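# Three arms stand an enclosure upright in its bay

## Task

Rotate the enclosure until it rests upright on its base inside the marked bay, never letting it spin quickly. The arms' mounting points in metres, with heading in degrees counter-clockwise from +x: arm1 x=-0.98 y=+0.32 z=+0.32 facing +3; arm2 x=-0.98 y=-0.32 z=+0.39 facing -3; arm3 x=+0.86 y=+0.00 z=+0.68 facing -177. Finish by opening the grippers and backing all arms away. The enclosure must stay upright with no robot touching it; a result that only holds while a robot supports it is not accepted.

## Robot and tools

SETUP. Three identical i2rt Big YAM arms (arm1, arm2, arm3) share the workspace. Each has six revolute joints, a two-finger gripper and a wrist camera that sits above the hand looking at the fingertips when joints 1 and 6 are zero and the hand points forward and level. Reach is roughly 1.0 m from the joint1 axis. arm1 and arm2 stand side by side at x=-0.98 facing roughly +x; arm3 stands opposite at x=+0.86 facing back toward them (-177 degrees). Two fixed room cameras, cam_high and cam_low, also watch the scene. Objects may occasionally get a short shove from outside.

FRAME. One scene frame for everything: origin on the floor, +z up, metres. The "hand" point is midway between the fingertips; its z axis runs along the fingers and its y axis is the closing direction. Foot poses are not printed, so use the mounting data in the task.

execute_actions(actions, cameras). actions is a list holding zero or one action object. The action has an optional entry per arm name ("arm1", "arm2", "arm3"), each containing only "joints": a map from joint name to an absolute target (not an offset). Names and valid ranges: joint1_rad -2.879..2.879 (base yaw, positive = counter-clockwise seen from above, 0 = along the foot's heading); joint2_rad 0..3.141 (shoulder; 0 = upper arm pointing back roughly level, increasing lifts it up then forward); joint3_rad 0..3.019 (elbow; 0 = folded, increasing opens); joint4_rad -1.692..1.57 (hand pitch, positive tilts fingers up); joint5_rad -1.57..1.57 (hand yaw, positive toward the arm's right); joint6_rad -2.094..2.094 (hand roll, positive clockwise viewed from behind the hand); gripper_m 0..0.093 (fingertip gap in metres). Joint units are radians. Completion tolerances: ±0.045, ±0.14, ±0.09, ±0.055, ±0.03, ±0.035 rad and ±0.003 m. Any joint you omit keeps its previous target and may still be pushing. All listed motions start at once and may finish at different times; each action is capped at 15 s. Joints move at individual speeds, so the hand can sweep a wide arc between postures. An unknown key or out-of-range number rejects the whole call and nothing moves. cameras picks which images come back: omit, null or ["all"] for every camera, [] for none, or a list from arm1_cam_wrist, arm2_cam_wrist, arm3_cam_wrist, cam_high, cam_low. An empty actions list just reports state and images.

wait(seconds): 0 to 10 s, commands nothing, returns the same report.
zoom_image(camera, region): region is [x0, y0, x1, y1] in pixels of that camera's latest full image, top-left origin, at most 504x504.
read_manual(section): returns only licence text; no motion.
finished_scene(scene): ends scene 1 or 2 irreversibly and says whether the goal held. Call it only once the enclosure stands by itself. Replying with no tool call ends all remaining scenes.

READING RESULTS. joint_positions gives measured joints. joint_status tells how each commanded joint finished: off_target (stopped short, may still push), contact_stop or time_out (target dropped and it holds where it is, except a timed-out joint may keep a nearby target and continue pushing, listed under on_its_own), not_followed (a self/inter-arm collision check blocked the arm's joint targets; the gripper still obeys; the blocked targets may be retried on later actions). "joint command not followed" with a "cause:" line flags that block. on_its_own lists what the arm does without being commanded; "held at" is a target, not a position. To relieve a pushing joint, command its current reading. Tiny target changes may not move a joint. Joint torques are raw drive outputs with per-arm offset, scale and noise; friction can mimic or hide a load. "pictures" names cameras in the order of the images. Calibration lines (fisheye wrist cams, pinhole-with-radial room cams, OpenCV convention, T_world_to_cam) are approximate; wrist poses derive from joint readings.

DANGERS. The arms do not stop on contact and can press hard. Hard squeezes between two robots end the run; hard impacts can too, and the collision check ignores fingers, gripper housings and wrist cameras and may react late. Loaded motors heat up even while you think; a MOTOR HOT line appears from 85 C and at 100 C the arm goes limp (OVER-TEMPERATURE FAULT, joints report limit_stop_at_motor_heat; resend targets afterwards). Dropping, slamming, letting the enclosure rotate fast, or pushing anything out of the work area or onto the floor fails or reduces the outcome. Time passes while you compose replies, with robots holding their last command; shorter total motion is better.

Each tool is called after "Request:" in YAML: its name, and indented under it one key for each argument.

## Session

Request:
execute_actions:
  actions: []

Scene clock: 0.00 s.
Joint torques (N m, as the arm reports them, + toward a larger angle): no reading
Motor temperatures (°C, as the motors report them): arm1=[28 27 28 26 27 26] | arm2=[24 26 25 27 28 27] | arm3=[24 26 25 25 25 24]
arm1.joint_positions: joint1_rad=-0.132 joint2_rad=+0.533 joint3_rad=+1.357 joint4_rad=-1.131 joint5_rad=-0.189 joint6_rad=+0.413 gripper_m=+0.094
arm1.joint_status: not commanded
arm1.hand: x=-0.7639 y=+0.3286 z=+0.9127 quat_wxyz=(-0.572, -0.144, -0.788, -0.176) (m; scene frame)
arm2.joint_positions: joint1_rad=+0.204 joint2_rad=+0.600 joint3_rad=+1.404 joint4_rad=-1.397 joint5_rad=-0.239 joint6_rad=-0.419 gripper_m=+0.094
arm2.joint_status: not commanded
arm2.hand: x=-0.7752 y=-0.2536 z=+0.9319 quat_wxyz=(-0.473, +0.299, -0.827, -0.050) (m; scene frame)
arm3.joint_positions: joint1_rad=+0.143 joint2_rad=+0.558 joint3_rad=+1.341 joint4_rad=-1.347 joint5_rad=-0.167 joint6_rad=+0.265 gripper_m=+0.094
arm3.joint_status: not commanded
arm3.hand: x=+0.6582 y=-0.0623 z=+1.2103 quat_wxyz=(-0.185, -0.874, -0.005, +0.450) (m; scene frame)
pictures: arm1_cam_wrist, arm2_cam_wrist, arm3_cam_wrist, cam_high, cam_low
Images, in order (width x height): arm1_cam_wrist 504x504, arm2_cam_wrist 504x504, arm3_cam_wrist 504x504, cam_high 672x504, cam_low 672x504.

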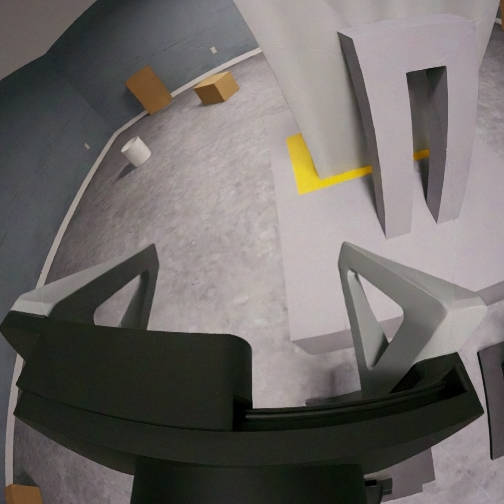

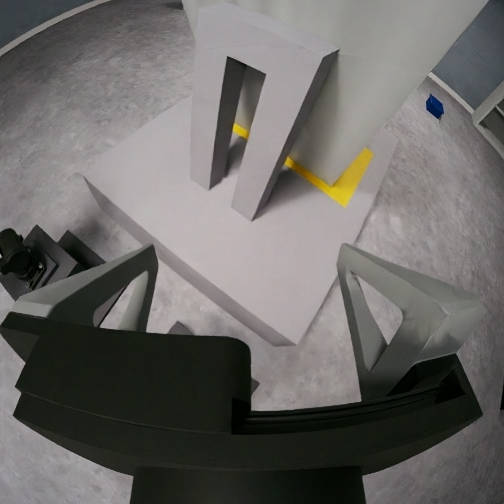

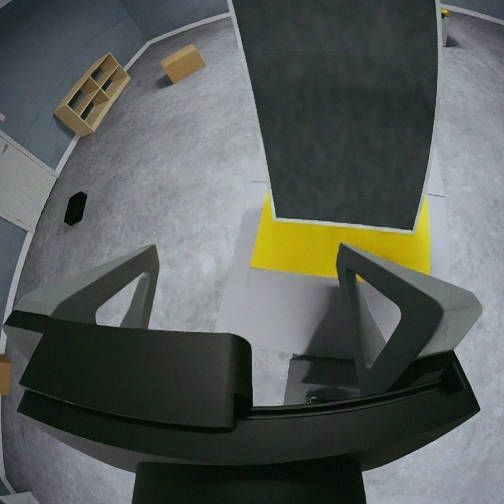

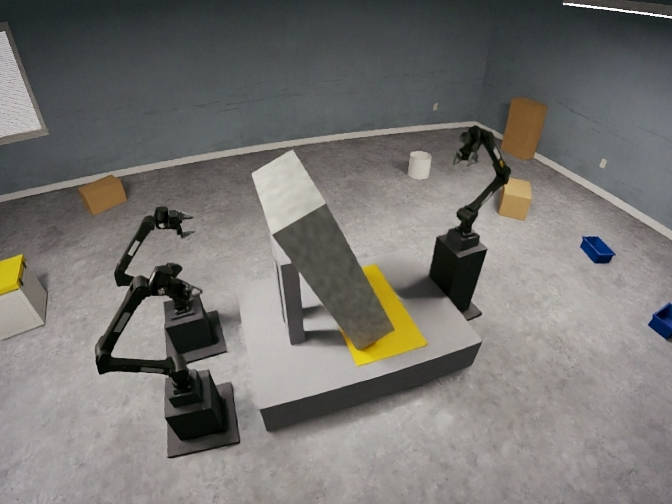

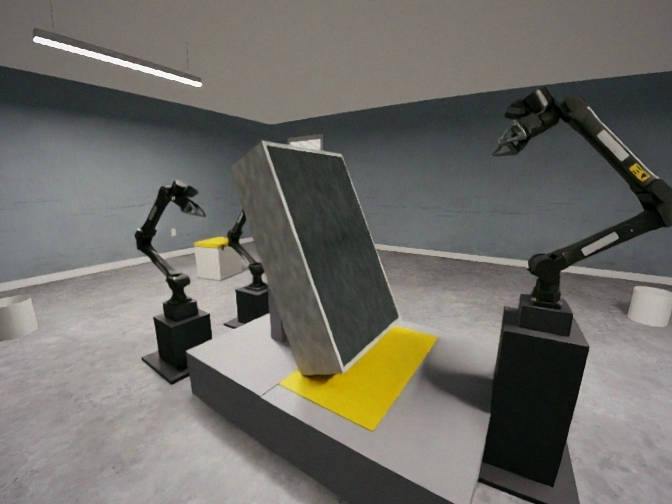

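Request:
execute_actions:
  actions:
    - {"arm1":{"joints":{"joint1_rad":-0.17,"joint2_rad":1.2,"joint3_rad":1.337,"joint4_rad":0.3,"joint5_rad":0,"joint6_rad":0,"gripper_m":0}},"arm2":{"joints":{"joint1_rad":0.17,"joint2_rad":1.2,"joint3_rad":1.337,"joint4_rad":0.3,"joint5_rad":0,"joint6_rad":0,"gripper_m":0}},"arm3":{"joints":{"joint1_rad":-0.05,"joint2_rad":1.86,"joint3_rad":1.45,"joint4_rad":0.41,"joint5_rad":0,"joint6_rad":0,"gripper_m":0}}}

Scene clock: 3.00 s.
Joint torques (N m, as the arm reports them, + toward a larger angle): arm1=[ 0.43 -9.92 10.58  2.24  0.02  0.03] | arm2=[ -0.97 -12.83  12.     2.26   0.1    0.17] | arm3=[ -0.3  -15.82   9.15   2.28   0.05  -0.17]
Motor temperatures (°C, as the motors report them): arm1=[28 27 28 26 27 26] | arm2=[24 26 25 27 28 27] | arm3=[24 26 25 25 25 24]
arm1.joint_positions: joint1_rad=-0.156 joint2_rad=+1.187 joint3_rad=+1.313 joint4_rad=+0.283 joint5_rad=-0.003 joint6_rad=+0.012 gripper_m=+0.001
arm1.joint_status: all done
arm1.hand: x=-0.4432 y=+0.2562 z=+0.9811 quat_wxyz=(-0.839, -0.035, -0.542, +0.036) (m; scene frame)
arm2.joint_positions: joint1_rad=+0.177 joint2_rad=+1.207 joint3_rad=+1.319 joint4_rad=+0.280 joint5_rad=-0.002 joint6_rad=-0.009 gripper_m=+0.000
arm2.joint_status: all done
arm2.hand: x=-0.4244 y=-0.2560 z=+1.0319 quat_wxyz=(-0.827, +0.034, -0.559, -0.054) (m; scene frame)
arm3.joint_positions: joint1_rad=-0.042 joint2_rad=+1.881 joint3_rad=+1.422 joint4_rad=+0.385 joint5_rad=-0.002 joint6_rad=+0.016 gripper_m=+0.001
arm3.joint_status: all done
arm3.hand: x=+0.0728 y=-0.0014 z=+0.9627 quat_wxyz=(-0.012, -0.734, +0.007, +0.679) (m; scene frame)
pictures: arm1_cam_wrist, arm2_cam_wrist, arm3_cam_wrist, cam_high, cam_low
camera_calibration (this result's frames):
arm1_cam_wrist: T_world_to_cam=[[-0.11338, -0.993189, -0.0268535, 0.226696], [-0.195657, 0.048818, -0.979457, 0.870191], [0.974096, -0.105797, -0.19986, 0.77798], [0, 0, 0, 1]] pos_world=[-0.561866, 0.264978, 1.01389]
arm2_cam_wrist: T_world_to_cam=[[0.127712, -0.9917, -0.0148629, -0.183875], [-0.25407, -0.0182264, -0.967014, 0.886543], [0.958717, 0.127275, -0.254289, 0.825291], [0, 0, 0, 1]] pos_world=[-0.542493, -0.271229, 1.06443]
arm3_cam_wrist: T_world_to_cam=[[-0.00621241, 0.999781, -0.0199695, 0.0181593], [0.637085, -0.0114353, -0.770708, 0.70105], [-0.770768, -0.0175102, -0.636875, 0.796762], [0, 0, 0, 1]] pos_world=[0.167603, 0.00381288, 1.04811]
Images, in order (width x height): arm1_cam_wrist 504x504, arm2_cam_wrist 504x504, arm3_cam_wrist 504x504, cam_high 672x504, cam_low 672x504.

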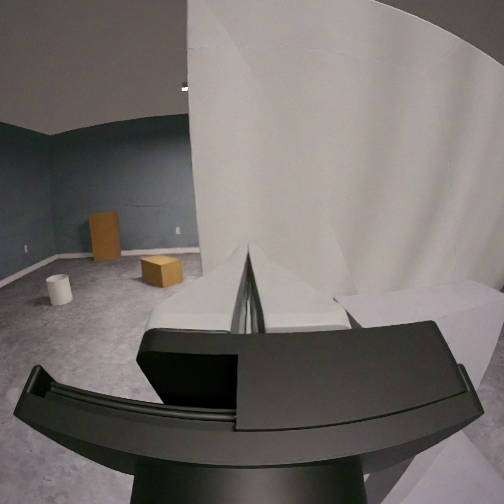

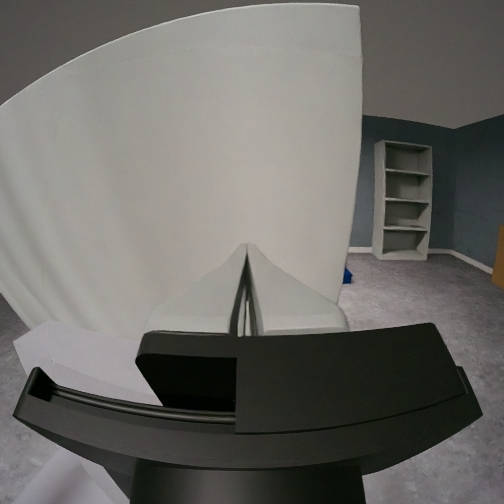

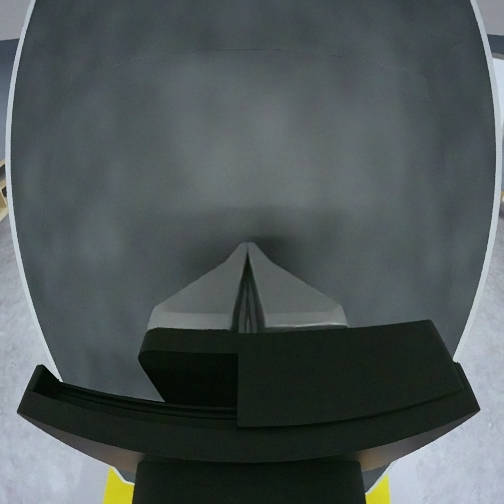

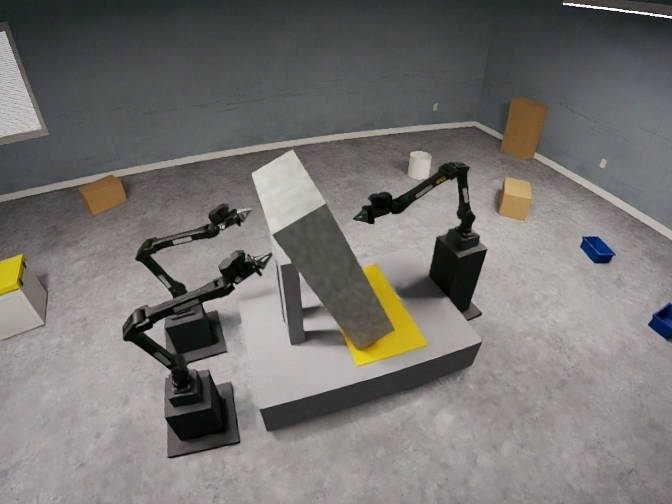

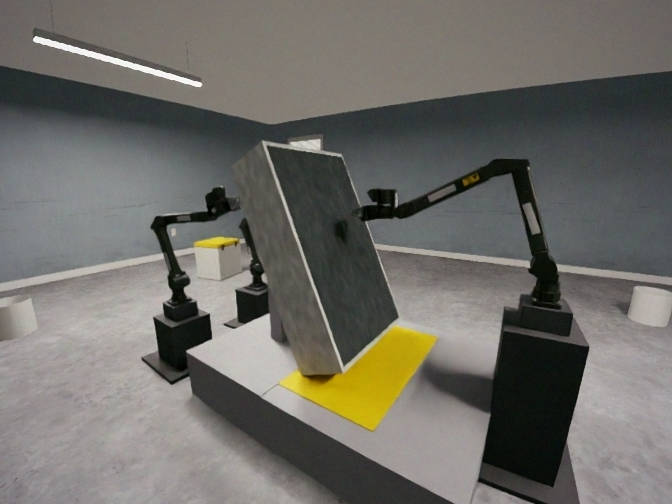

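Request:
execute_actions:
  actions:
    - {"arm1":{"joints":{"joint1_rad":-0.2,"joint2_rad":1.42,"joint3_rad":1.5,"joint4_rad":0.33}},"arm2":{"joints":{"joint2_rad":1.4,"joint3_rad":1.34,"joint4_rad":0.48}}}
  cameras: []

Request:
execute_actions:
  actions:
    - {"arm1":{"joints":{"joint2_rad":1.5,"joint3_rad":1.6}},"arm2":{"joints":{"joint2_rad":1.48,"joint3_rad":1.44}}}
  cameras: []

Request:
execute_actions:
  actions:
    - {"arm1":{"joints":{"joint2_rad":1.58,"joint3_rad":1.71}},"arm2":{"joints":{"joint2_rad":1.56,"joint3_rad":1.55}}}
  cameras: ["cam_high","cam_low"]

Scene clock: 4.87 s.
Joint torques (N m, as the arm reports them, + toward a larger angle): arm1=[  0.87 -16.62  11.39   2.05   0.    -0.04] | arm2=[ -0.99 -17.34  12.21   2.31   0.09   0.18] | arm3=[ -0.14 -16.48   9.02   2.39   0.03  -0.13]
Motor temperatures (°C, as the motors report them): arm1=[28 27 29 26 27 26] | arm2=[24 26 26 27 28 27] | arm3=[24 26 26 25 25 24]
arm1.joint_positions: joint1_rad=-0.190 joint2_rad=+1.425 joint3_rad=+1.467 joint4_rad=+0.321 joint5_rad=-0.002 joint6_rad=+0.012 gripper_m=+0.001
arm1.joint_status: all done
arm1.hand: x=-0.3479 y=+0.2239 z=+0.9470 quat_wxyz=(-0.825, -0.046, -0.562, +0.050) (m; scene frame)
arm2.joint_positions: joint1_rad=+0.177 joint2_rad=+1.414 joint3_rad=+1.319 joint4_rad=+0.461 joint5_rad=-0.002 joint6_rad=-0.009 gripper_m=+0.000
arm2.joint_status: all done
arm2.hand: x=-0.3439 y=-0.2445 z=+0.9531 quat_wxyz=(-0.820, +0.035, -0.569, -0.054) (m; scene frame)
arm3.joint_positions: joint1_rad=-0.042 joint2_rad=+1.881 joint3_rad=+1.422 joint4_rad=+0.385 joint5_rad=-0.002 joint6_rad=+0.016 gripper_m=+0.001
arm3.joint_status: not commanded
arm3.hand: x=+0.0728 y=-0.0014 z=+0.9627 quat_wxyz=(-0.012, -0.734, +0.007, +0.679) (m; scene frame)
pictures: none
No camera images: the call's "cameras" was empty. Leave "cameras" out to get every camera's image.

Scene clock: 5.93 s.
Joint torques (N m, as the arm reports them, + toward a larger angle): arm1=[  1.02 -15.81  12.     1.93  -0.01  -0.01] | arm2=[ -1.05 -14.05  16.32   2.09   0.07   0.17] | arm3=[ -0.06 -15.94   9.46   2.78   0.04  -0.11]
Motor temperatures (°C, as the motors report them): arm1=[28 27 29 26 27 26] | arm2=[24 26 26 27 28 27] | arm3=[24 26 26 25 25 24]
arm1.joint_positions: joint1_rad=-0.190 joint2_rad=+1.481 joint3_rad=+1.556 joint4_rad=+0.321 joint5_rad=-0.002 joint6_rad=+0.012 gripper_m=+0.001
arm1.joint_status: all done
arm1.hand: x=-0.3307 y=+0.2213 z=+0.9661 quat_wxyz=(-0.834, -0.045, -0.548, +0.051) (m; scene frame)
arm2.joint_positions: joint1_rad=+0.177 joint2_rad=+1.454 joint3_rad=+1.367 joint4_rad=+0.466 joint5_rad=-0.002 joint6_rad=-0.009 gripper_m=+0.000
arm2.joint_status: all done
arm2.hand: x=-0.3295 y=-0.2427 z=+0.9584 quat_wxyz=(-0.823, +0.034, -0.564, -0.054) (m; scene frame)
arm3.joint_positions: joint1_rad=-0.042 joint2_rad=+1.881 joint3_rad=+1.422 joint4_rad=+0.385 joint5_rad=-0.002 joint6_rad=+0.016 gripper_m=+0.001
arm3.joint_status: not commanded
arm3.hand: x=+0.0728 y=-0.0014 z=+0.9627 quat_wxyz=(-0.012, -0.734, +0.007, +0.679) (m; scene frame)
pictures: none
No camera images: the call's "cameras" was empty. Leave "cameras" out to get every camera's image.

Scene clock: 7.33 s.
Joint torques (N m, as the arm reports them, + toward a larger angle): arm1=[  1.18 -17.69  12.16   2.13  -0.01   0.03] | arm2=[ -0.53 -15.25  16.62   1.95  -0.11   0.17] | arm3=[ -0.52 -15.73   9.2    2.6    0.04  -0.19]
Motor temperatures (°C, as the motors report them): arm1=[28 27 29 26 27 26] | arm2=[24 26 27 27 28 27] | arm3=[24 26 26 25 25 24]
arm1.joint_positions: joint1_rad=-0.190 joint2_rad=+1.564 joint3_rad=+1.663 joint4_rad=+0.321 joint5_rad=-0.002 joint6_rad=+0.012 gripper_m=+0.001
arm1.joint_status: all done
arm1.hand: x=-0.3030 y=+0.2172 z=+0.9776 quat_wxyz=(-0.841, -0.045, -0.537, +0.051) (m; scene frame)
arm2.joint_positions: joint1_rad=+0.172 joint2_rad=+1.535 joint3_rad=+1.474 joint4_rad=+0.469 joint5_rad=+0.003 joint6_rad=-0.009 gripper_m=+0.000
arm2.joint_status: all done
arm2.hand: x=-0.2998 y=-0.2430 z=+0.9710 quat_wxyz=(-0.831, +0.030, -0.553, -0.051) (m; scene frame)
arm3.joint_positions: joint1_rad=-0.042 joint2_rad=+1.881 joint3_rad=+1.422 joint4_rad=+0.385 joint5_rad=-0.002 joint6_rad=+0.016 gripper_m=+0.001
arm3.joint_status: not commanded
arm3.hand: x=+0.0728 y=-0.0014 z=+0.9627 quat_wxyz=(-0.012, -0.734, +0.007, +0.679) (m; scene frame)
pictures: cam_high, cam_low
Images, in order (width x height): cam_high 672x504, cam_low 672x504.

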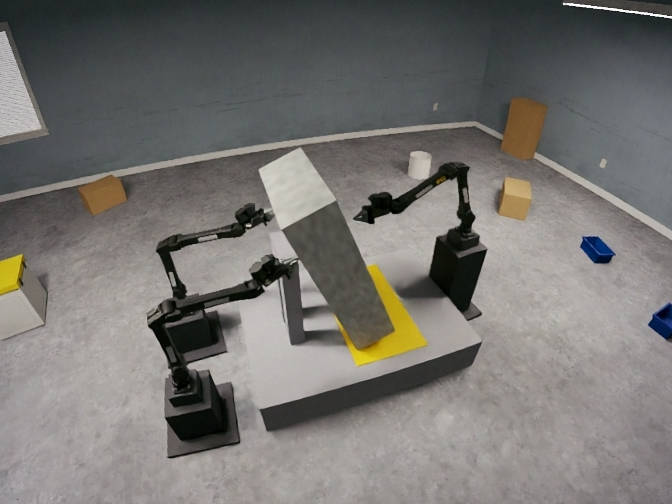

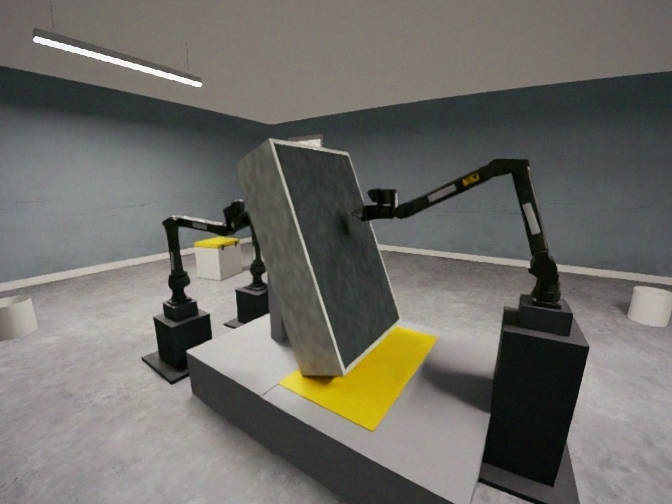

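Request:
execute_actions:
  actions:
    - {"arm1":{"joints":{"joint2_rad":1.69,"joint3_rad":1.84}},"arm2":{"joints":{"joint2_rad":1.64,"joint3_rad":1.66}},"arm3":{"joints":{"joint2_rad":1.92,"joint3_rad":1.57,"joint4_rad":0.36}}}
  cameras: []

Request:
execute_actions:
  actions:
    - {"arm1":{"joints":{"joint2_rad":1.77,"joint3_rad":1.96}},"arm2":{"joints":{"joint2_rad":1.72,"joint3_rad":1.77}}}
  cameras: ["cam_high","cam_low"]

Scene clock: 8.57 s.
Joint torques (N m, as the arm reports them, + toward a larger angle): arm1=[  0.68 -19.52  11.95   1.99  -0.02  -0.03] | arm2=[ -0.19 -17.96  15.52   1.9   -0.1    0.17] | arm3=[ -0.61 -15.39  12.2    1.34   0.03  -0.16]
Motor temperatures (°C, as the motors report them): arm1=[28 27 30 26 27 27] | arm2=[24 26 27 27 28 27] | arm3=[24 26 27 25 25 24]
arm1.joint_positions: joint1_rad=-0.190 joint2_rad=+1.678 joint3_rad=+1.795 joint4_rad=+0.321 joint5_rad=-0.002 joint6_rad=+0.012 gripper_m=+0.001
arm1.joint_status: all done
arm1.hand: x=-0.2632 y=+0.2116 z=+0.9788 quat_wxyz=(-0.845, -0.044, -0.530, +0.051) (m; scene frame)
arm2.joint_positions: joint1_rad=+0.169 joint2_rad=+1.630 joint3_rad=+1.597 joint4_rad=+0.469 joint5_rad=+0.002 joint6_rad=-0.009 gripper_m=+0.000
arm2.joint_status: all done
arm2.hand: x=-0.2666 y=-0.2411 z=+0.9816 quat_wxyz=(-0.839, +0.029, -0.541, -0.050) (m; scene frame)
arm3.joint_positions: joint1_rad=-0.042 joint2_rad=+1.920 joint3_rad=+1.493 joint4_rad=+0.370 joint5_rad=-0.002 joint6_rad=+0.016 gripper_m=+0.001
arm3.joint_status: all done
arm3.hand: x=+0.0541 y=-0.0014 z=+0.9705 quat_wxyz=(-0.012, -0.728, +0.007, +0.685) (m; scene frame)
pictures: none
No camera images: the call's "cameras" was empty. Leave "cameras" out to get every camera's image.

Scene clock: 9.50 s.
Joint torques (N m, as the arm reports them, + toward a larger angle): arm1=[  1.11 -20.12  12.09   1.91  -0.01   0.02] | arm2=[  0.21 -19.23  15.69   1.81  -0.05   0.17] | arm3=[  0.04 -14.61  11.58   1.44   0.13  -0.11]
Motor temperatures (°C, as the motors report them): arm1=[28 27 30 26 27 27] | arm2=[24 26 28 27 28 27] | arm3=[24 26 27 25 25 24]
arm1.joint_positions: joint1_rad=-0.190 joint2_rad=+1.748 joint3_rad=+1.911 joint4_rad=+0.321 joint5_rad=-0.002 joint6_rad=+0.012 gripper_m=+0.001
arm1.joint_status: all done
arm1.hand: x=-0.2456 y=+0.2089 z=+0.9984 quat_wxyz=(-0.857, -0.042, -0.510, +0.052) (m; scene frame)
arm2.joint_positions: joint1_rad=+0.168 joint2_rad=+1.705 joint3_rad=+1.705 joint4_rad=+0.471 joint5_rad=+0.001 joint6_rad=-0.009 gripper_m=+0.000
arm2.joint_status: all done
arm2.hand: x=-0.2422 y=-0.2390 z=+0.9933 quat_wxyz=(-0.848, +0.028, -0.526, -0.051) (m; scene frame)
arm3.joint_positions: joint1_rad=-0.042 joint2_rad=+1.909 joint3_rad=+1.502 joint4_rad=+0.362 joint5_rad=-0.002 joint6_rad=+0.016 gripper_m=+0.001
arm3.joint_status: not commanded
arm3.hand: x=+0.0544 y=-0.0014 z=+0.9822 quat_wxyz=(-0.012, -0.724, +0.007, +0.689) (m; scene frame)
pictures: cam_high, cam_low
Images, in order (width x height): cam_high 672x504, cam_low 672x504.

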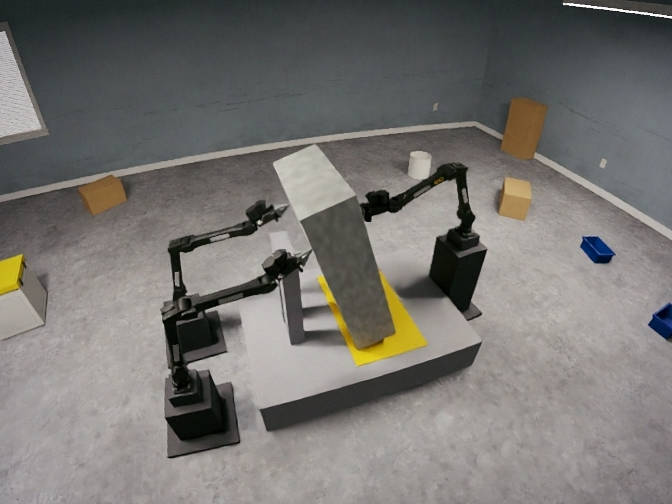

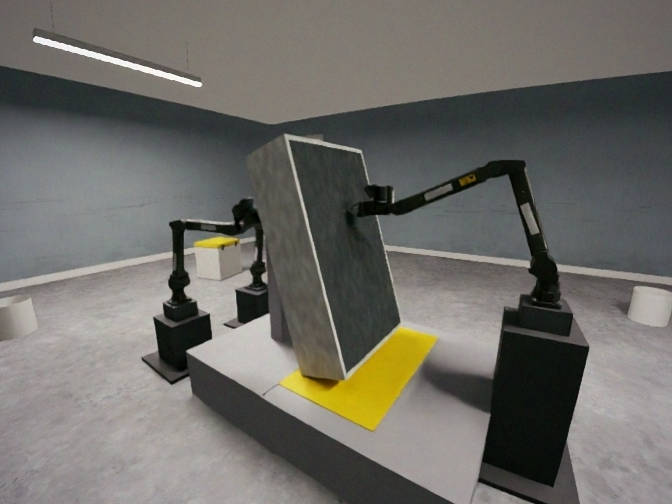

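Request:
execute_actions:
  actions:
    - {"arm1":{"joints":{"joint2_rad":1.88,"joint3_rad":2.1,"joint4_rad":0.27}},"arm2":{"joints":{"joint2_rad":1.8,"joint3_rad":1.88,"joint4_rad":0.44}},"arm3":{"joints":{"joint2_rad":1.85,"joint3_rad":1.44,"joint4_rad":0.4}}}
  cameras: []

Request:
execute_actions:
  actions:
    - {"arm1":{"joints":{"joint2_rad":1.97,"joint3_rad":2.25,"joint4_rad":0.22}},"arm2":{"joints":{"joint2_rad":1.88,"joint3_rad":2.0,"joint4_rad":0.4}},"arm3":{"joints":{"joint2_rad":1.79,"joint3_rad":1.35,"joint4_rad":0.43}}}

Scene clock: 10.90 s.
Joint torques (N m, as the arm reports them, + toward a larger angle): arm1=[  1.4  -22.52  12.     1.27  -0.01   0.  ] | arm2=[  0.22 -19.95  15.58   1.06  -0.09   0.17] | arm3=[ -0.35 -12.96   8.85   2.23   0.02  -0.19]
Motor temperatures (°C, as the motors report them): arm1=[28 27 30 26 27 27] | arm2=[24 26 28 27 28 27] | arm3=[24 26 27 25 25 24]
arm1.joint_positions: joint1_rad=-0.190 joint2_rad=+1.867 joint3_rad=+2.053 joint4_rad=+0.278 joint5_rad=-0.002 joint6_rad=+0.012 gripper_m=+0.001
arm1.joint_status: all done
arm1.hand: x=-0.2030 y=+0.2030 z=+0.9846 quat_wxyz=(-0.852, -0.043, -0.519, +0.052) (m; scene frame)
arm2.joint_positions: joint1_rad=+0.167 joint2_rad=+1.788 joint3_rad=+1.817 joint4_rad=+0.450 joint5_rad=+0.002 joint6_rad=-0.009 gripper_m=+0.000
arm2.joint_status: all done
arm2.hand: x=-0.2134 y=-0.2363 z=+0.9953 quat_wxyz=(-0.851, +0.027, -0.522, -0.050) (m; scene frame)
arm3.joint_positions: joint1_rad=-0.042 joint2_rad=+1.837 joint3_rad=+1.420 joint4_rad=+0.376 joint5_rad=-0.002 joint6_rad=+0.016 gripper_m=+0.001
arm3.joint_status: all done
arm3.hand: x=+0.0805 y=-0.0011 z=+0.9927 quat_wxyz=(-0.012, -0.723, +0.007, +0.691) (m; scene frame)
pictures: none
No camera images: the call's "cameras" was empty. Leave "cameras" out to get every camera's image.

Scene clock: 12.23 s.
Joint torques (N m, as the arm reports them, + toward a larger angle): arm1=[  1.22 -23.55  11.82   1.23  -0.03   0.01] | arm2=[  0.09 -21.14  15.55   1.06  -0.11   0.17] | arm3=[ -0.18 -11.58   9.85   2.27   0.27  -0.13]
Motor temperatures (°C, as the motors report them): arm1=[28 27 30 26 27 27] | arm2=[24 26 28 27 28 27] | arm3=[24 27 27 25 25 24]
arm1.joint_positions: joint1_rad=-0.190 joint2_rad=+1.947 joint3_rad=+2.203 joint4_rad=+0.230 joint5_rad=-0.002 joint6_rad=+0.012 gripper_m=+0.001
arm1.joint_status: all done
arm1.hand: x=-0.1851 y=+0.2003 z=+1.0005 quat_wxyz=(-0.858, -0.042, -0.509, +0.052) (m; scene frame)
arm2.joint_positions: joint1_rad=+0.167 joint2_rad=+1.867 joint3_rad=+1.937 joint4_rad=+0.410 joint5_rad=+0.002 joint6_rad=-0.009 gripper_m=+0.000
arm2.joint_status: all done
arm2.hand: x=-0.1867 y=-0.2331 z=+0.9976 quat_wxyz=(-0.851, +0.027, -0.522, -0.050) (m; scene frame)
arm3.joint_positions: joint1_rad=-0.042 joint2_rad=+1.768 joint3_rad=+1.312 joint4_rad=+0.411 joint5_rad=-0.005 joint6_rad=+0.015 gripper_m=+0.001
arm3.joint_status: all done
arm3.hand: x=+0.1112 y=-0.0016 z=+0.9895 quat_wxyz=(-0.013, -0.724, +0.005, +0.690) (m; scene frame)
pictures: arm1_cam_wrist, arm2_cam_wrist, arm3_cam_wrist, cam_high, cam_low
camera_calibration (this result's frames):
arm1_cam_wrist: T_world_to_cam=[[-0.146578, -0.988814, -0.0275925, 0.194667], [-0.118867, 0.0452984, -0.991876, 0.969813], [0.982031, -0.142108, -0.124177, 0.457639], [0, 0, 0, 1]] pos_world=[-0.305603, 0.213593, 1.02413]
arm2_cam_wrist: T_world_to_cam=[[0.115002, -0.993212, -0.0174366, -0.192165], [-0.168505, -0.0022061, -0.985698, 0.952474], [0.978969, 0.116295, -0.167615, 0.500545], [0, 0, 0, 1]] pos_world=[-0.307423, -0.24697, 1.0194]
arm3_cam_wrist: T_world_to_cam=[[-0.0103137, 0.999752, -0.0197547, 0.019318], [0.613878, -0.00926422, -0.789346, 0.718272], [-0.789333, -0.020268, -0.61363, 0.822418], [0, 0, 0, 1]] pos_world=[0.20843, 0.00400985, 1.07201]
Images, in order (width x height): arm1_cam_wrist 504x504, arm2_cam_wrist 504x504, arm3_cam_wrist 504x504, cam_high 672x504, cam_low 672x504.

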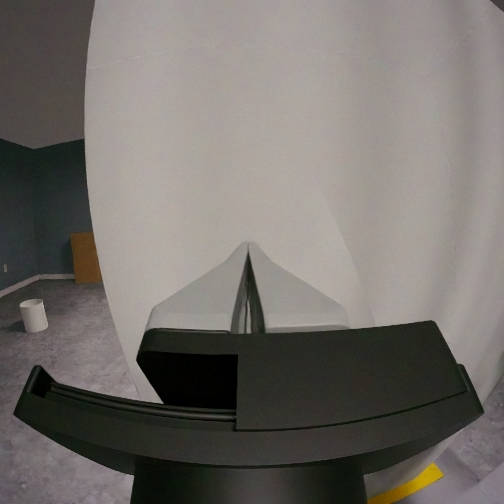

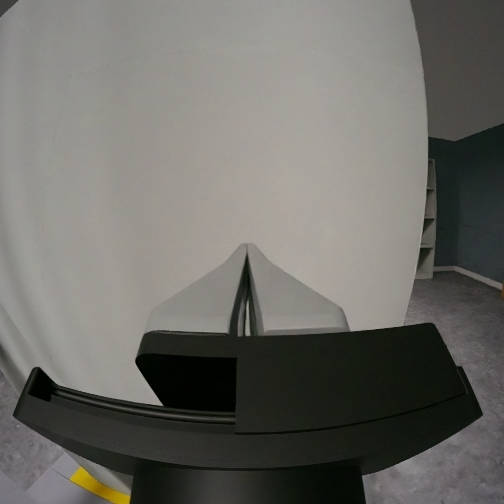

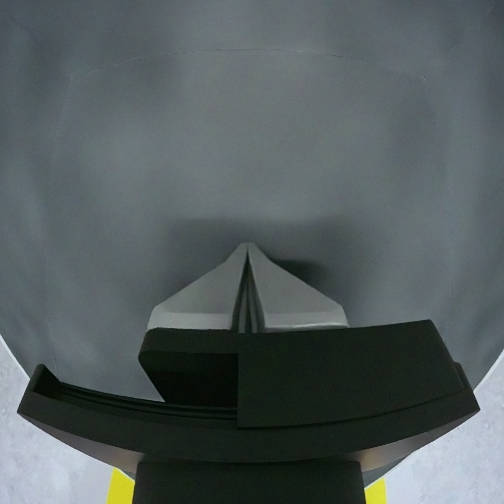

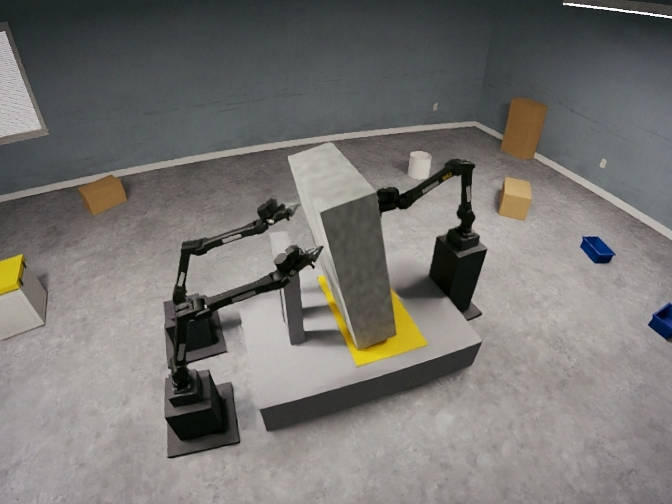

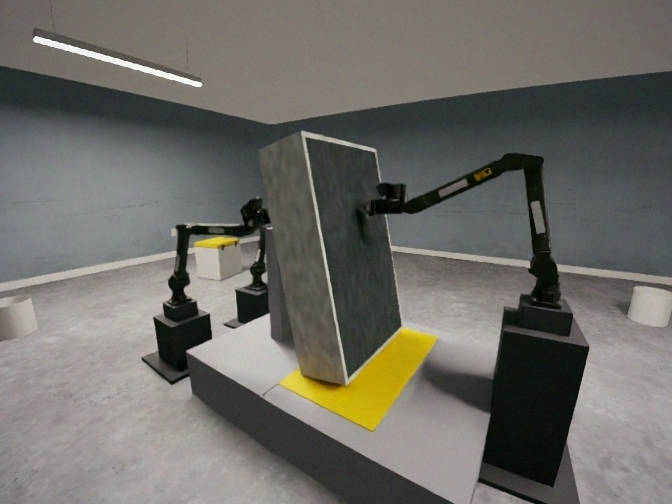

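Probably resting on arm3 now; keep following.

Request:
execute_actions:
  actions:
    - {"arm1":{"joints":{"joint2_rad":2.07,"joint3_rad":2.4,"joint4_rad":0.17}},"arm2":{"joints":{"joint2_rad":1.96,"joint3_rad":2.12,"joint4_rad":0.36}},"arm3":{"joints":{"joint2_rad":1.74,"joint3_rad":1.26,"joint4_rad":0.46}}}
  cameras: []

Request:
execute_actions:
  actions:
    - {"arm3":{"joints":{"joint2_rad":1.69,"joint3_rad":1.17,"joint4_rad":0.49}}}
  cameras: ["cam_high"]

Request:
execute_actions:
  actions:
    - {"arm3":{"joints":{"joint2_rad":1.64,"joint3_rad":1.09,"joint4_rad":0.52}}}
  cameras: []

Request:
execute_actions:
  actions:
    - {"arm3":{"joints":{"joint2_rad":1.59,"joint3_rad":1.01,"joint4_rad":0.55}}}
  cameras: ["cam_high","cam_low"]

Scene clock: 13.77 s.
Joint torques (N m, as the arm reports them, + toward a larger angle): arm1=[  0.88 -25.42  11.82   1.37  -0.02   0.02] | arm2=[  0.13 -22.03  15.59   1.04  -0.1    0.16] | arm3=[-0.25 -9.27 10.49  2.26  0.33 -0.05]
Motor temperatures (°C, as the motors report them): arm1=[28 27 31 26 27 27] | arm2=[24 27 29 27 28 27] | arm3=[24 27 28 25 25 24]
arm1.joint_positions: joint1_rad=-0.190 joint2_rad=+2.051 joint3_rad=+2.354 joint4_rad=+0.179 joint5_rad=-0.002 joint6_rad=+0.012 gripper_m=+0.001
arm1.joint_status: all done
arm1.hand: x=-0.1569 y=+0.1964 z=+0.9945 quat_wxyz=(-0.857, -0.042, -0.511, +0.052) (m; scene frame)
arm2.joint_positions: joint1_rad=+0.167 joint2_rad=+1.945 joint3_rad=+2.056 joint4_rad=+0.370 joint5_rad=+0.002 joint6_rad=-0.009 gripper_m=+0.000
arm2.joint_status: all done
arm2.hand: x=-0.1624 y=-0.2302 z=+0.9988 quat_wxyz=(-0.851, +0.027, -0.522, -0.050) (m; scene frame)
arm3.joint_positions: joint1_rad=-0.042 joint2_rad=+1.700 joint3_rad=+1.208 joint4_rad=+0.441 joint5_rad=-0.008 joint6_rad=+0.015 gripper_m=+0.001
arm3.joint_status: all done
arm3.hand: x=+0.1423 y=-0.0022 z=+0.9842 quat_wxyz=(-0.014, -0.726, +0.004, +0.688) (m; scene frame)
pictures: none
No camera images: the call's "cameras" was empty. Leave "cameras" out to get every camera's image.

Scene clock: 14.93 s.
Joint torques (N m, as the arm reports them, + toward a larger angle): arm1=[  0.64 -25.23  11.72   1.48   0.02   0.01] | arm2=[  0.1  -22.11  15.59   1.01  -0.08   0.17] | arm3=[-1.37 -7.85 11.53  2.25  0.36 -0.12]
Motor temperatures (°C, as the motors report them): arm1=[28 27 31 26 27 27] | arm2=[24 27 29 27 28 27] | arm3=[24 27 28 25 25 24]
arm1.joint_positions: joint1_rad=-0.190 joint2_rad=+2.051 joint3_rad=+2.354 joint4_rad=+0.179 joint5_rad=-0.002 joint6_rad=+0.012 gripper_m=+0.001
arm1.joint_status: not commanded
arm1.hand: x=-0.1569 y=+0.1964 z=+0.9945 quat_wxyz=(-0.857, -0.042, -0.511, +0.052) (m; scene frame)
arm2.joint_positions: joint1_rad=+0.167 joint2_rad=+1.945 joint3_rad=+2.056 joint4_rad=+0.370 joint5_rad=+0.002 joint6_rad=-0.009 gripper_m=+0.000
arm2.joint_status: not commanded
arm2.hand: x=-0.1624 y=-0.2302 z=+0.9988 quat_wxyz=(-0.851, +0.027, -0.522, -0.050) (m; scene frame)
arm3.joint_positions: joint1_rad=-0.040 joint2_rad=+1.627 joint3_rad=+1.097 joint4_rad=+0.469 joint5_rad=-0.009 joint6_rad=+0.015 gripper_m=+0.001
arm3.joint_status: all done
arm3.hand: x=+0.1766 y=-0.0035 z=+0.9766 quat_wxyz=(-0.015, -0.730, +0.003, +0.684) (m; scene frame)
pictures: cam_high
Images, in order (width x height): cam_high 672x504.

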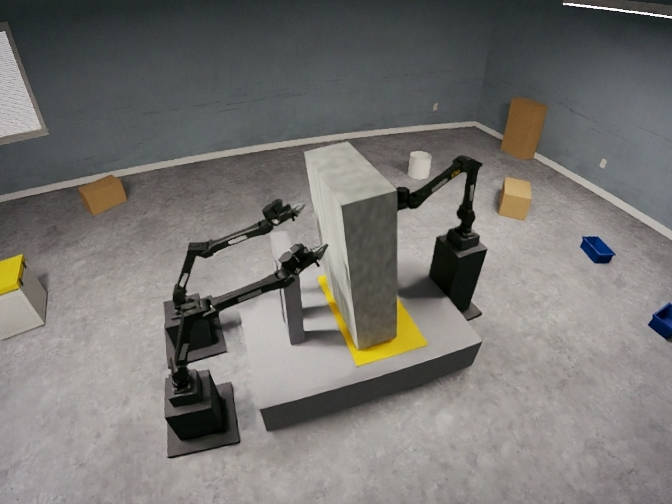

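Scene clock: 15.97 s.
Joint torques (N m, as the arm reports them, + toward a larger angle): arm1=[  1.28 -25.1   11.67   1.27   0.    -0.01] | arm2=[  0.17 -22.21  15.56   1.06  -0.09   0.15] | arm3=[-0.68 -6.26 12.66  2.69  0.44 -0.06]
Motor temperatures (°C, as the motors report them): arm1=[28 27 31 26 27 27] | arm2=[24 27 29 27 28 27] | arm3=[24 26 28 25 25 24]
arm1.joint_positions: joint1_rad=-0.190 joint2_rad=+2.051 joint3_rad=+2.354 joint4_rad=+0.179 joint5_rad=-0.002 joint6_rad=+0.012 gripper_m=+0.001
arm1.joint_status: not commanded
arm1.hand: x=-0.1569 y=+0.1964 z=+0.9945 quat_wxyz=(-0.857, -0.042, -0.511, +0.052) (m; scene frame)
arm2.joint_positions: joint1_rad=+0.167 joint2_rad=+1.945 joint3_rad=+2.056 joint4_rad=+0.370 joint5_rad=+0.002 joint6_rad=-0.009 gripper_m=+0.000
arm2.joint_status: not commanded
arm2.hand: x=-0.1624 y=-0.2302 z=+0.9988 quat_wxyz=(-0.851, +0.027, -0.522, -0.050) (m; scene frame)
arm3.joint_positions: joint1_rad=-0.038 joint2_rad=+1.562 joint3_rad=+0.999 joint4_rad=+0.491 joint5_rad=-0.011 joint6_rad=+0.014 gripper_m=+0.001
arm3.joint_status: joint3_rad off_target (ended at +0.999, target +1.090); the others done
arm3.hand: x=+0.2078 y=-0.0049 z=+0.9685 quat_wxyz=(-0.016, -0.733, +0.002, +0.680) (m; scene frame)
pictures: none
No camera images: the call's "cameras" was empty. Leave "cameras" out to get every camera's image.

Scene clock: 17.13 s.
Joint torques (N m, as the arm reports them, + toward a larger angle): arm1=[  1.33 -24.91  11.7    1.27  -0.01  -0.02] | arm2=[  0.23 -22.    15.58   1.06  -0.09   0.17] | arm3=[-1.23 -2.02 13.88  2.57  0.55 -0.11]
Motor temperatures (°C, as the motors report them): arm1=[28 27 31 26 27 27] | arm2=[24 27 29 27 28 27] | arm3=[24 26 28 25 25 24]
arm1.joint_positions: joint1_rad=-0.190 joint2_rad=+2.051 joint3_rad=+2.354 joint4_rad=+0.179 joint5_rad=-0.002 joint6_rad=+0.012 gripper_m=+0.001
arm1.joint_status: not commanded
arm1.hand: x=-0.1569 y=+0.1964 z=+0.9945 quat_wxyz=(-0.857, -0.042, -0.511, +0.052) (m; scene frame)
arm2.joint_positions: joint1_rad=+0.167 joint2_rad=+1.945 joint3_rad=+2.056 joint4_rad=+0.370 joint5_rad=+0.002 joint6_rad=-0.009 gripper_m=+0.000
arm2.joint_status: not commanded
arm2.hand: x=-0.1624 y=-0.2302 z=+0.9988 quat_wxyz=(-0.851, +0.027, -0.522, -0.050) (m; scene frame)
arm3.joint_positions: joint1_rad=-0.036 joint2_rad=+1.496 joint3_rad=+0.896 joint4_rad=+0.520 joint5_rad=-0.013 joint6_rad=+0.014 gripper_m=+0.001
arm3.joint_status: joint3_rad off_target (ended at +0.896, target +1.010); the others done
arm3.hand: x=+0.2411 y=-0.0061 z=+0.9583 quat_wxyz=(-0.018, -0.736, +0.000, +0.677) (m; scene frame)
pictures: cam_high, cam_low
Images, in order (width x height): cam_high 672x504, cam_low 672x504.

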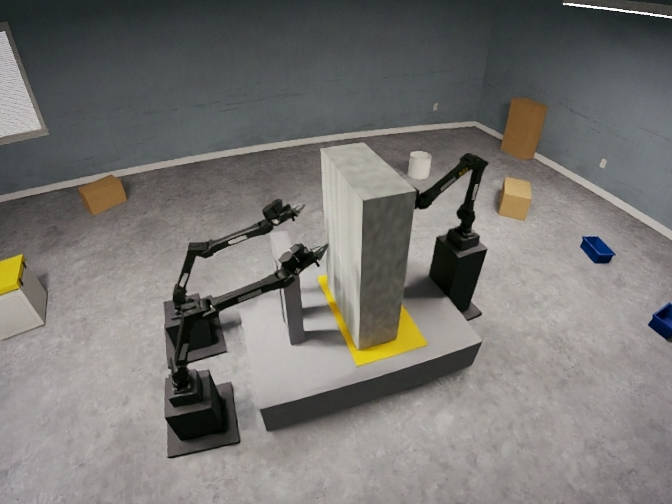

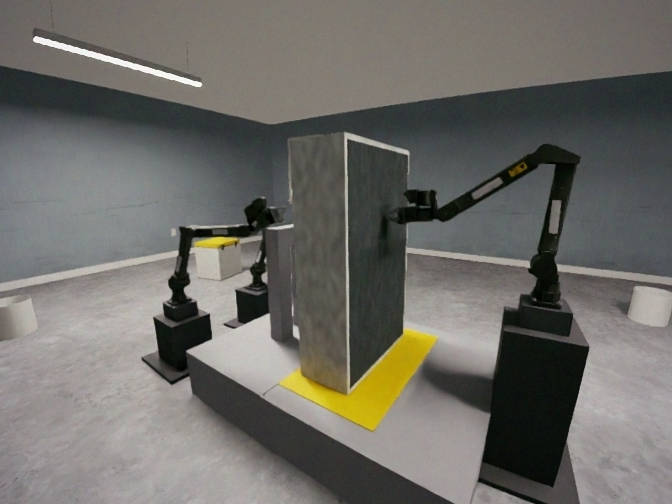

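Request:
execute_actions:
  actions:
    - {"arm3":{"joints":{"joint2_rad":1.55,"joint3_rad":0.95}}}
  cameras: []

Request:
execute_actions:
  actions:
    - {"arm3":{"joints":{"joint2_rad":1.5,"joint3_rad":0.88}}}
  cameras: []

Request:
execute_actions:
  actions:
    - {"arm3":{"joints":{"joint2_rad":1.1,"joint3_rad":0.7}},"arm1":{"joints":{"joint2_rad":1.2,"joint3_rad":1.4}},"arm2":{"joints":{"joint2_rad":1.2,"joint3_rad":1.4}}}
  cameras: ["cam_high","cam_low"]

Request:
finished_scene:
  scene: 1

Scene clock: 18.70 s.
Joint torques (N m, as the arm reports them, + toward a larger angle): arm1=[  1.38 -25.36  11.68   1.28  -0.01   0.03] | arm2=[  0.16 -22.05  15.62   1.05  -0.09   0.16] | arm3=[-1.44 -2.65 13.09  2.34  0.54 -0.17]
Motor temperatures (°C, as the motors report them): arm1=[28 28 31 26 27 27] | arm2=[24 27 30 27 28 27] | arm3=[24 26 29 25 25 24]
arm1.joint_positions: joint1_rad=-0.190 joint2_rad=+2.051 joint3_rad=+2.354 joint4_rad=+0.179 joint5_rad=-0.002 joint6_rad=+0.012 gripper_m=+0.001
arm1.joint_status: not commanded
arm1.hand: x=-0.1569 y=+0.1964 z=+0.9945 quat_wxyz=(-0.857, -0.042, -0.511, +0.052) (m; scene frame)
arm2.joint_positions: joint1_rad=+0.167 joint2_rad=+1.945 joint3_rad=+2.056 joint4_rad=+0.370 joint5_rad=+0.002 joint6_rad=-0.009 gripper_m=+0.000
arm2.joint_status: not commanded
arm2.hand: x=-0.1624 y=-0.2302 z=+0.9988 quat_wxyz=(-0.851, +0.027, -0.522, -0.050) (m; scene frame)
arm3.joint_positions: joint1_rad=-0.035 joint2_rad=+1.463 joint3_rad=+0.847 joint4_rad=+0.530 joint5_rad=-0.015 joint6_rad=+0.013 gripper_m=+0.001
arm3.joint_status: joint3_rad off_target (ended at +0.847, target +0.950); the others done
arm3.hand: x=+0.2573 y=-0.0068 z=+0.9531 quat_wxyz=(-0.018, -0.738, -0.001, +0.675) (m; scene frame)
pictures: none
No camera images: the call's "cameras" was empty. Leave "cameras" out to get every camera's image.

Scene clock: 19.30 s.
Joint torques (N m, as the arm reports them, + toward a larger angle): arm1=[  1.09 -25.06  11.78   1.22   0.01   0.04] | arm2=[  0.12 -22.19  15.57   1.05  -0.09   0.16] | arm3=[-0.55 -6.42  9.07  2.39  0.7  -0.16]
Motor temperatures (°C, as the motors report them): arm1=[28 28 31 26 27 27] | arm2=[24 27 30 27 28 27] | arm3=[24 26 29 25 25 24]
arm1.joint_positions: joint1_rad=-0.190 joint2_rad=+2.051 joint3_rad=+2.354 joint4_rad=+0.179 joint5_rad=-0.002 joint6_rad=+0.012 gripper_m=+0.001
arm1.joint_status: not commanded
arm1.hand: x=-0.1569 y=+0.1964 z=+0.9945 quat_wxyz=(-0.857, -0.042, -0.511, +0.052) (m; scene frame)
arm2.joint_positions: joint1_rad=+0.167 joint2_rad=+1.945 joint3_rad=+2.056 joint4_rad=+0.370 joint5_rad=+0.002 joint6_rad=-0.009 gripper_m=+0.000
arm2.joint_status: not commanded
arm2.hand: x=-0.1624 y=-0.2302 z=+0.9988 quat_wxyz=(-0.851, +0.027, -0.522, -0.050) (m; scene frame)
arm3.joint_positions: joint1_rad=-0.035 joint2_rad=+1.461 joint3_rad=+0.842 joint4_rad=+0.530 joint5_rad=-0.015 joint6_rad=+0.013 gripper_m=+0.001
arm3.joint_status: all done
arm3.hand: x=+0.2587 y=-0.0068 z=+0.9516 quat_wxyz=(-0.018, -0.739, -0.001, +0.674) (m; scene frame)
pictures: none
No camera images: the call's "cameras" was empty. Leave "cameras" out to get every camera's image.

Scene clock: 21.30 s.
Joint torques (N m, as the arm reports them, + toward a larger angle): arm1=[  0.72 -11.74   9.75   1.61   0.     0.03] | arm2=[ -0.04 -11.27  10.51   1.28  -0.1    0.16] | arm3=[-1.34 -3.62  8.    1.71  0.09 -0.09]
Motor temperatures (°C, as the motors report them): arm1=[28 28 31 26 27 27] | arm2=[24 27 29 27 28 27] | arm3=[24 26 29 25 25 24]
arm1.joint_positions: joint1_rad=-0.190 joint2_rad=+1.205 joint3_rad=+1.387 joint4_rad=+0.173 joint5_rad=-0.002 joint6_rad=+0.012 gripper_m=+0.001
arm1.joint_status: all done
arm1.hand: x=-0.4375 y=+0.2363 z=+0.9913 quat_wxyz=(-0.823, -0.046, -0.564, +0.050) (m; scene frame)
arm2.joint_positions: joint1_rad=+0.167 joint2_rad=+1.201 joint3_rad=+1.397 joint4_rad=+0.364 joint5_rad=+0.002 joint6_rad=-0.009 gripper_m=+0.000
arm2.joint_status: all done
arm2.hand: x=-0.4492 y=-0.2660 z=+1.1008 quat_wxyz=(-0.871, +0.025, -0.487, -0.051) (m; scene frame)
arm3.joint_positions: joint1_rad=-0.037 joint2_rad=+1.096 joint3_rad=+0.693 joint4_rad=+0.538 joint5_rad=-0.002 joint6_rad=+0.013 gripper_m=+0.001
arm3.joint_status: all done
arm3.hand: x=+0.3581 y=-0.0010 z=+1.0625 quat_wxyz=(-0.013, -0.659, +0.004, +0.752) (m; scene frame)
pictures: cam_high, cam_low
Images, in order (width x height): cam_high 672x504, cam_low 672x504.

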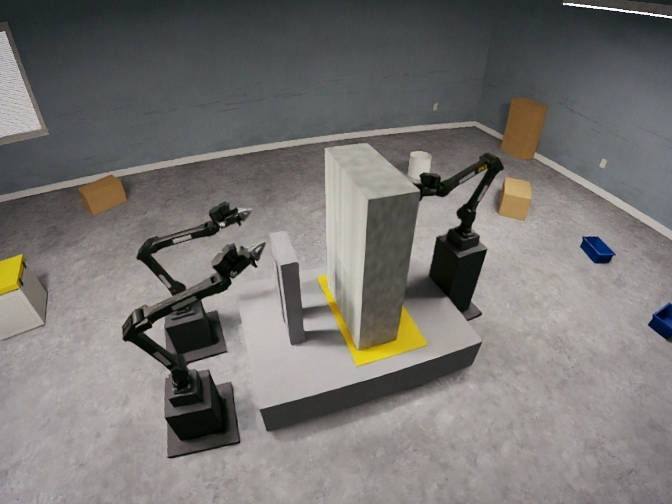

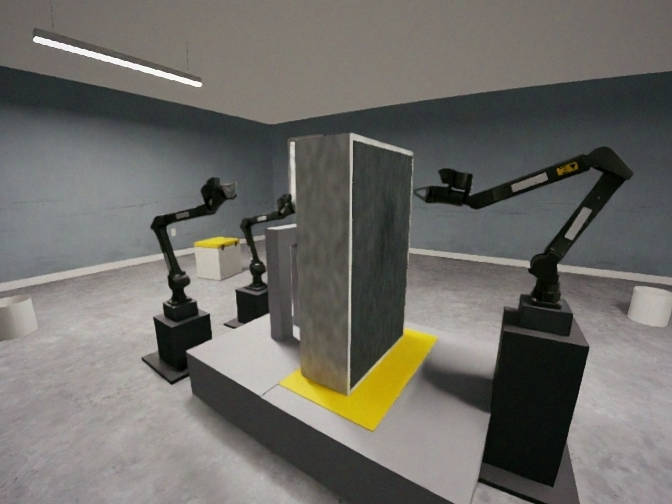

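The scene is finished: the task was done.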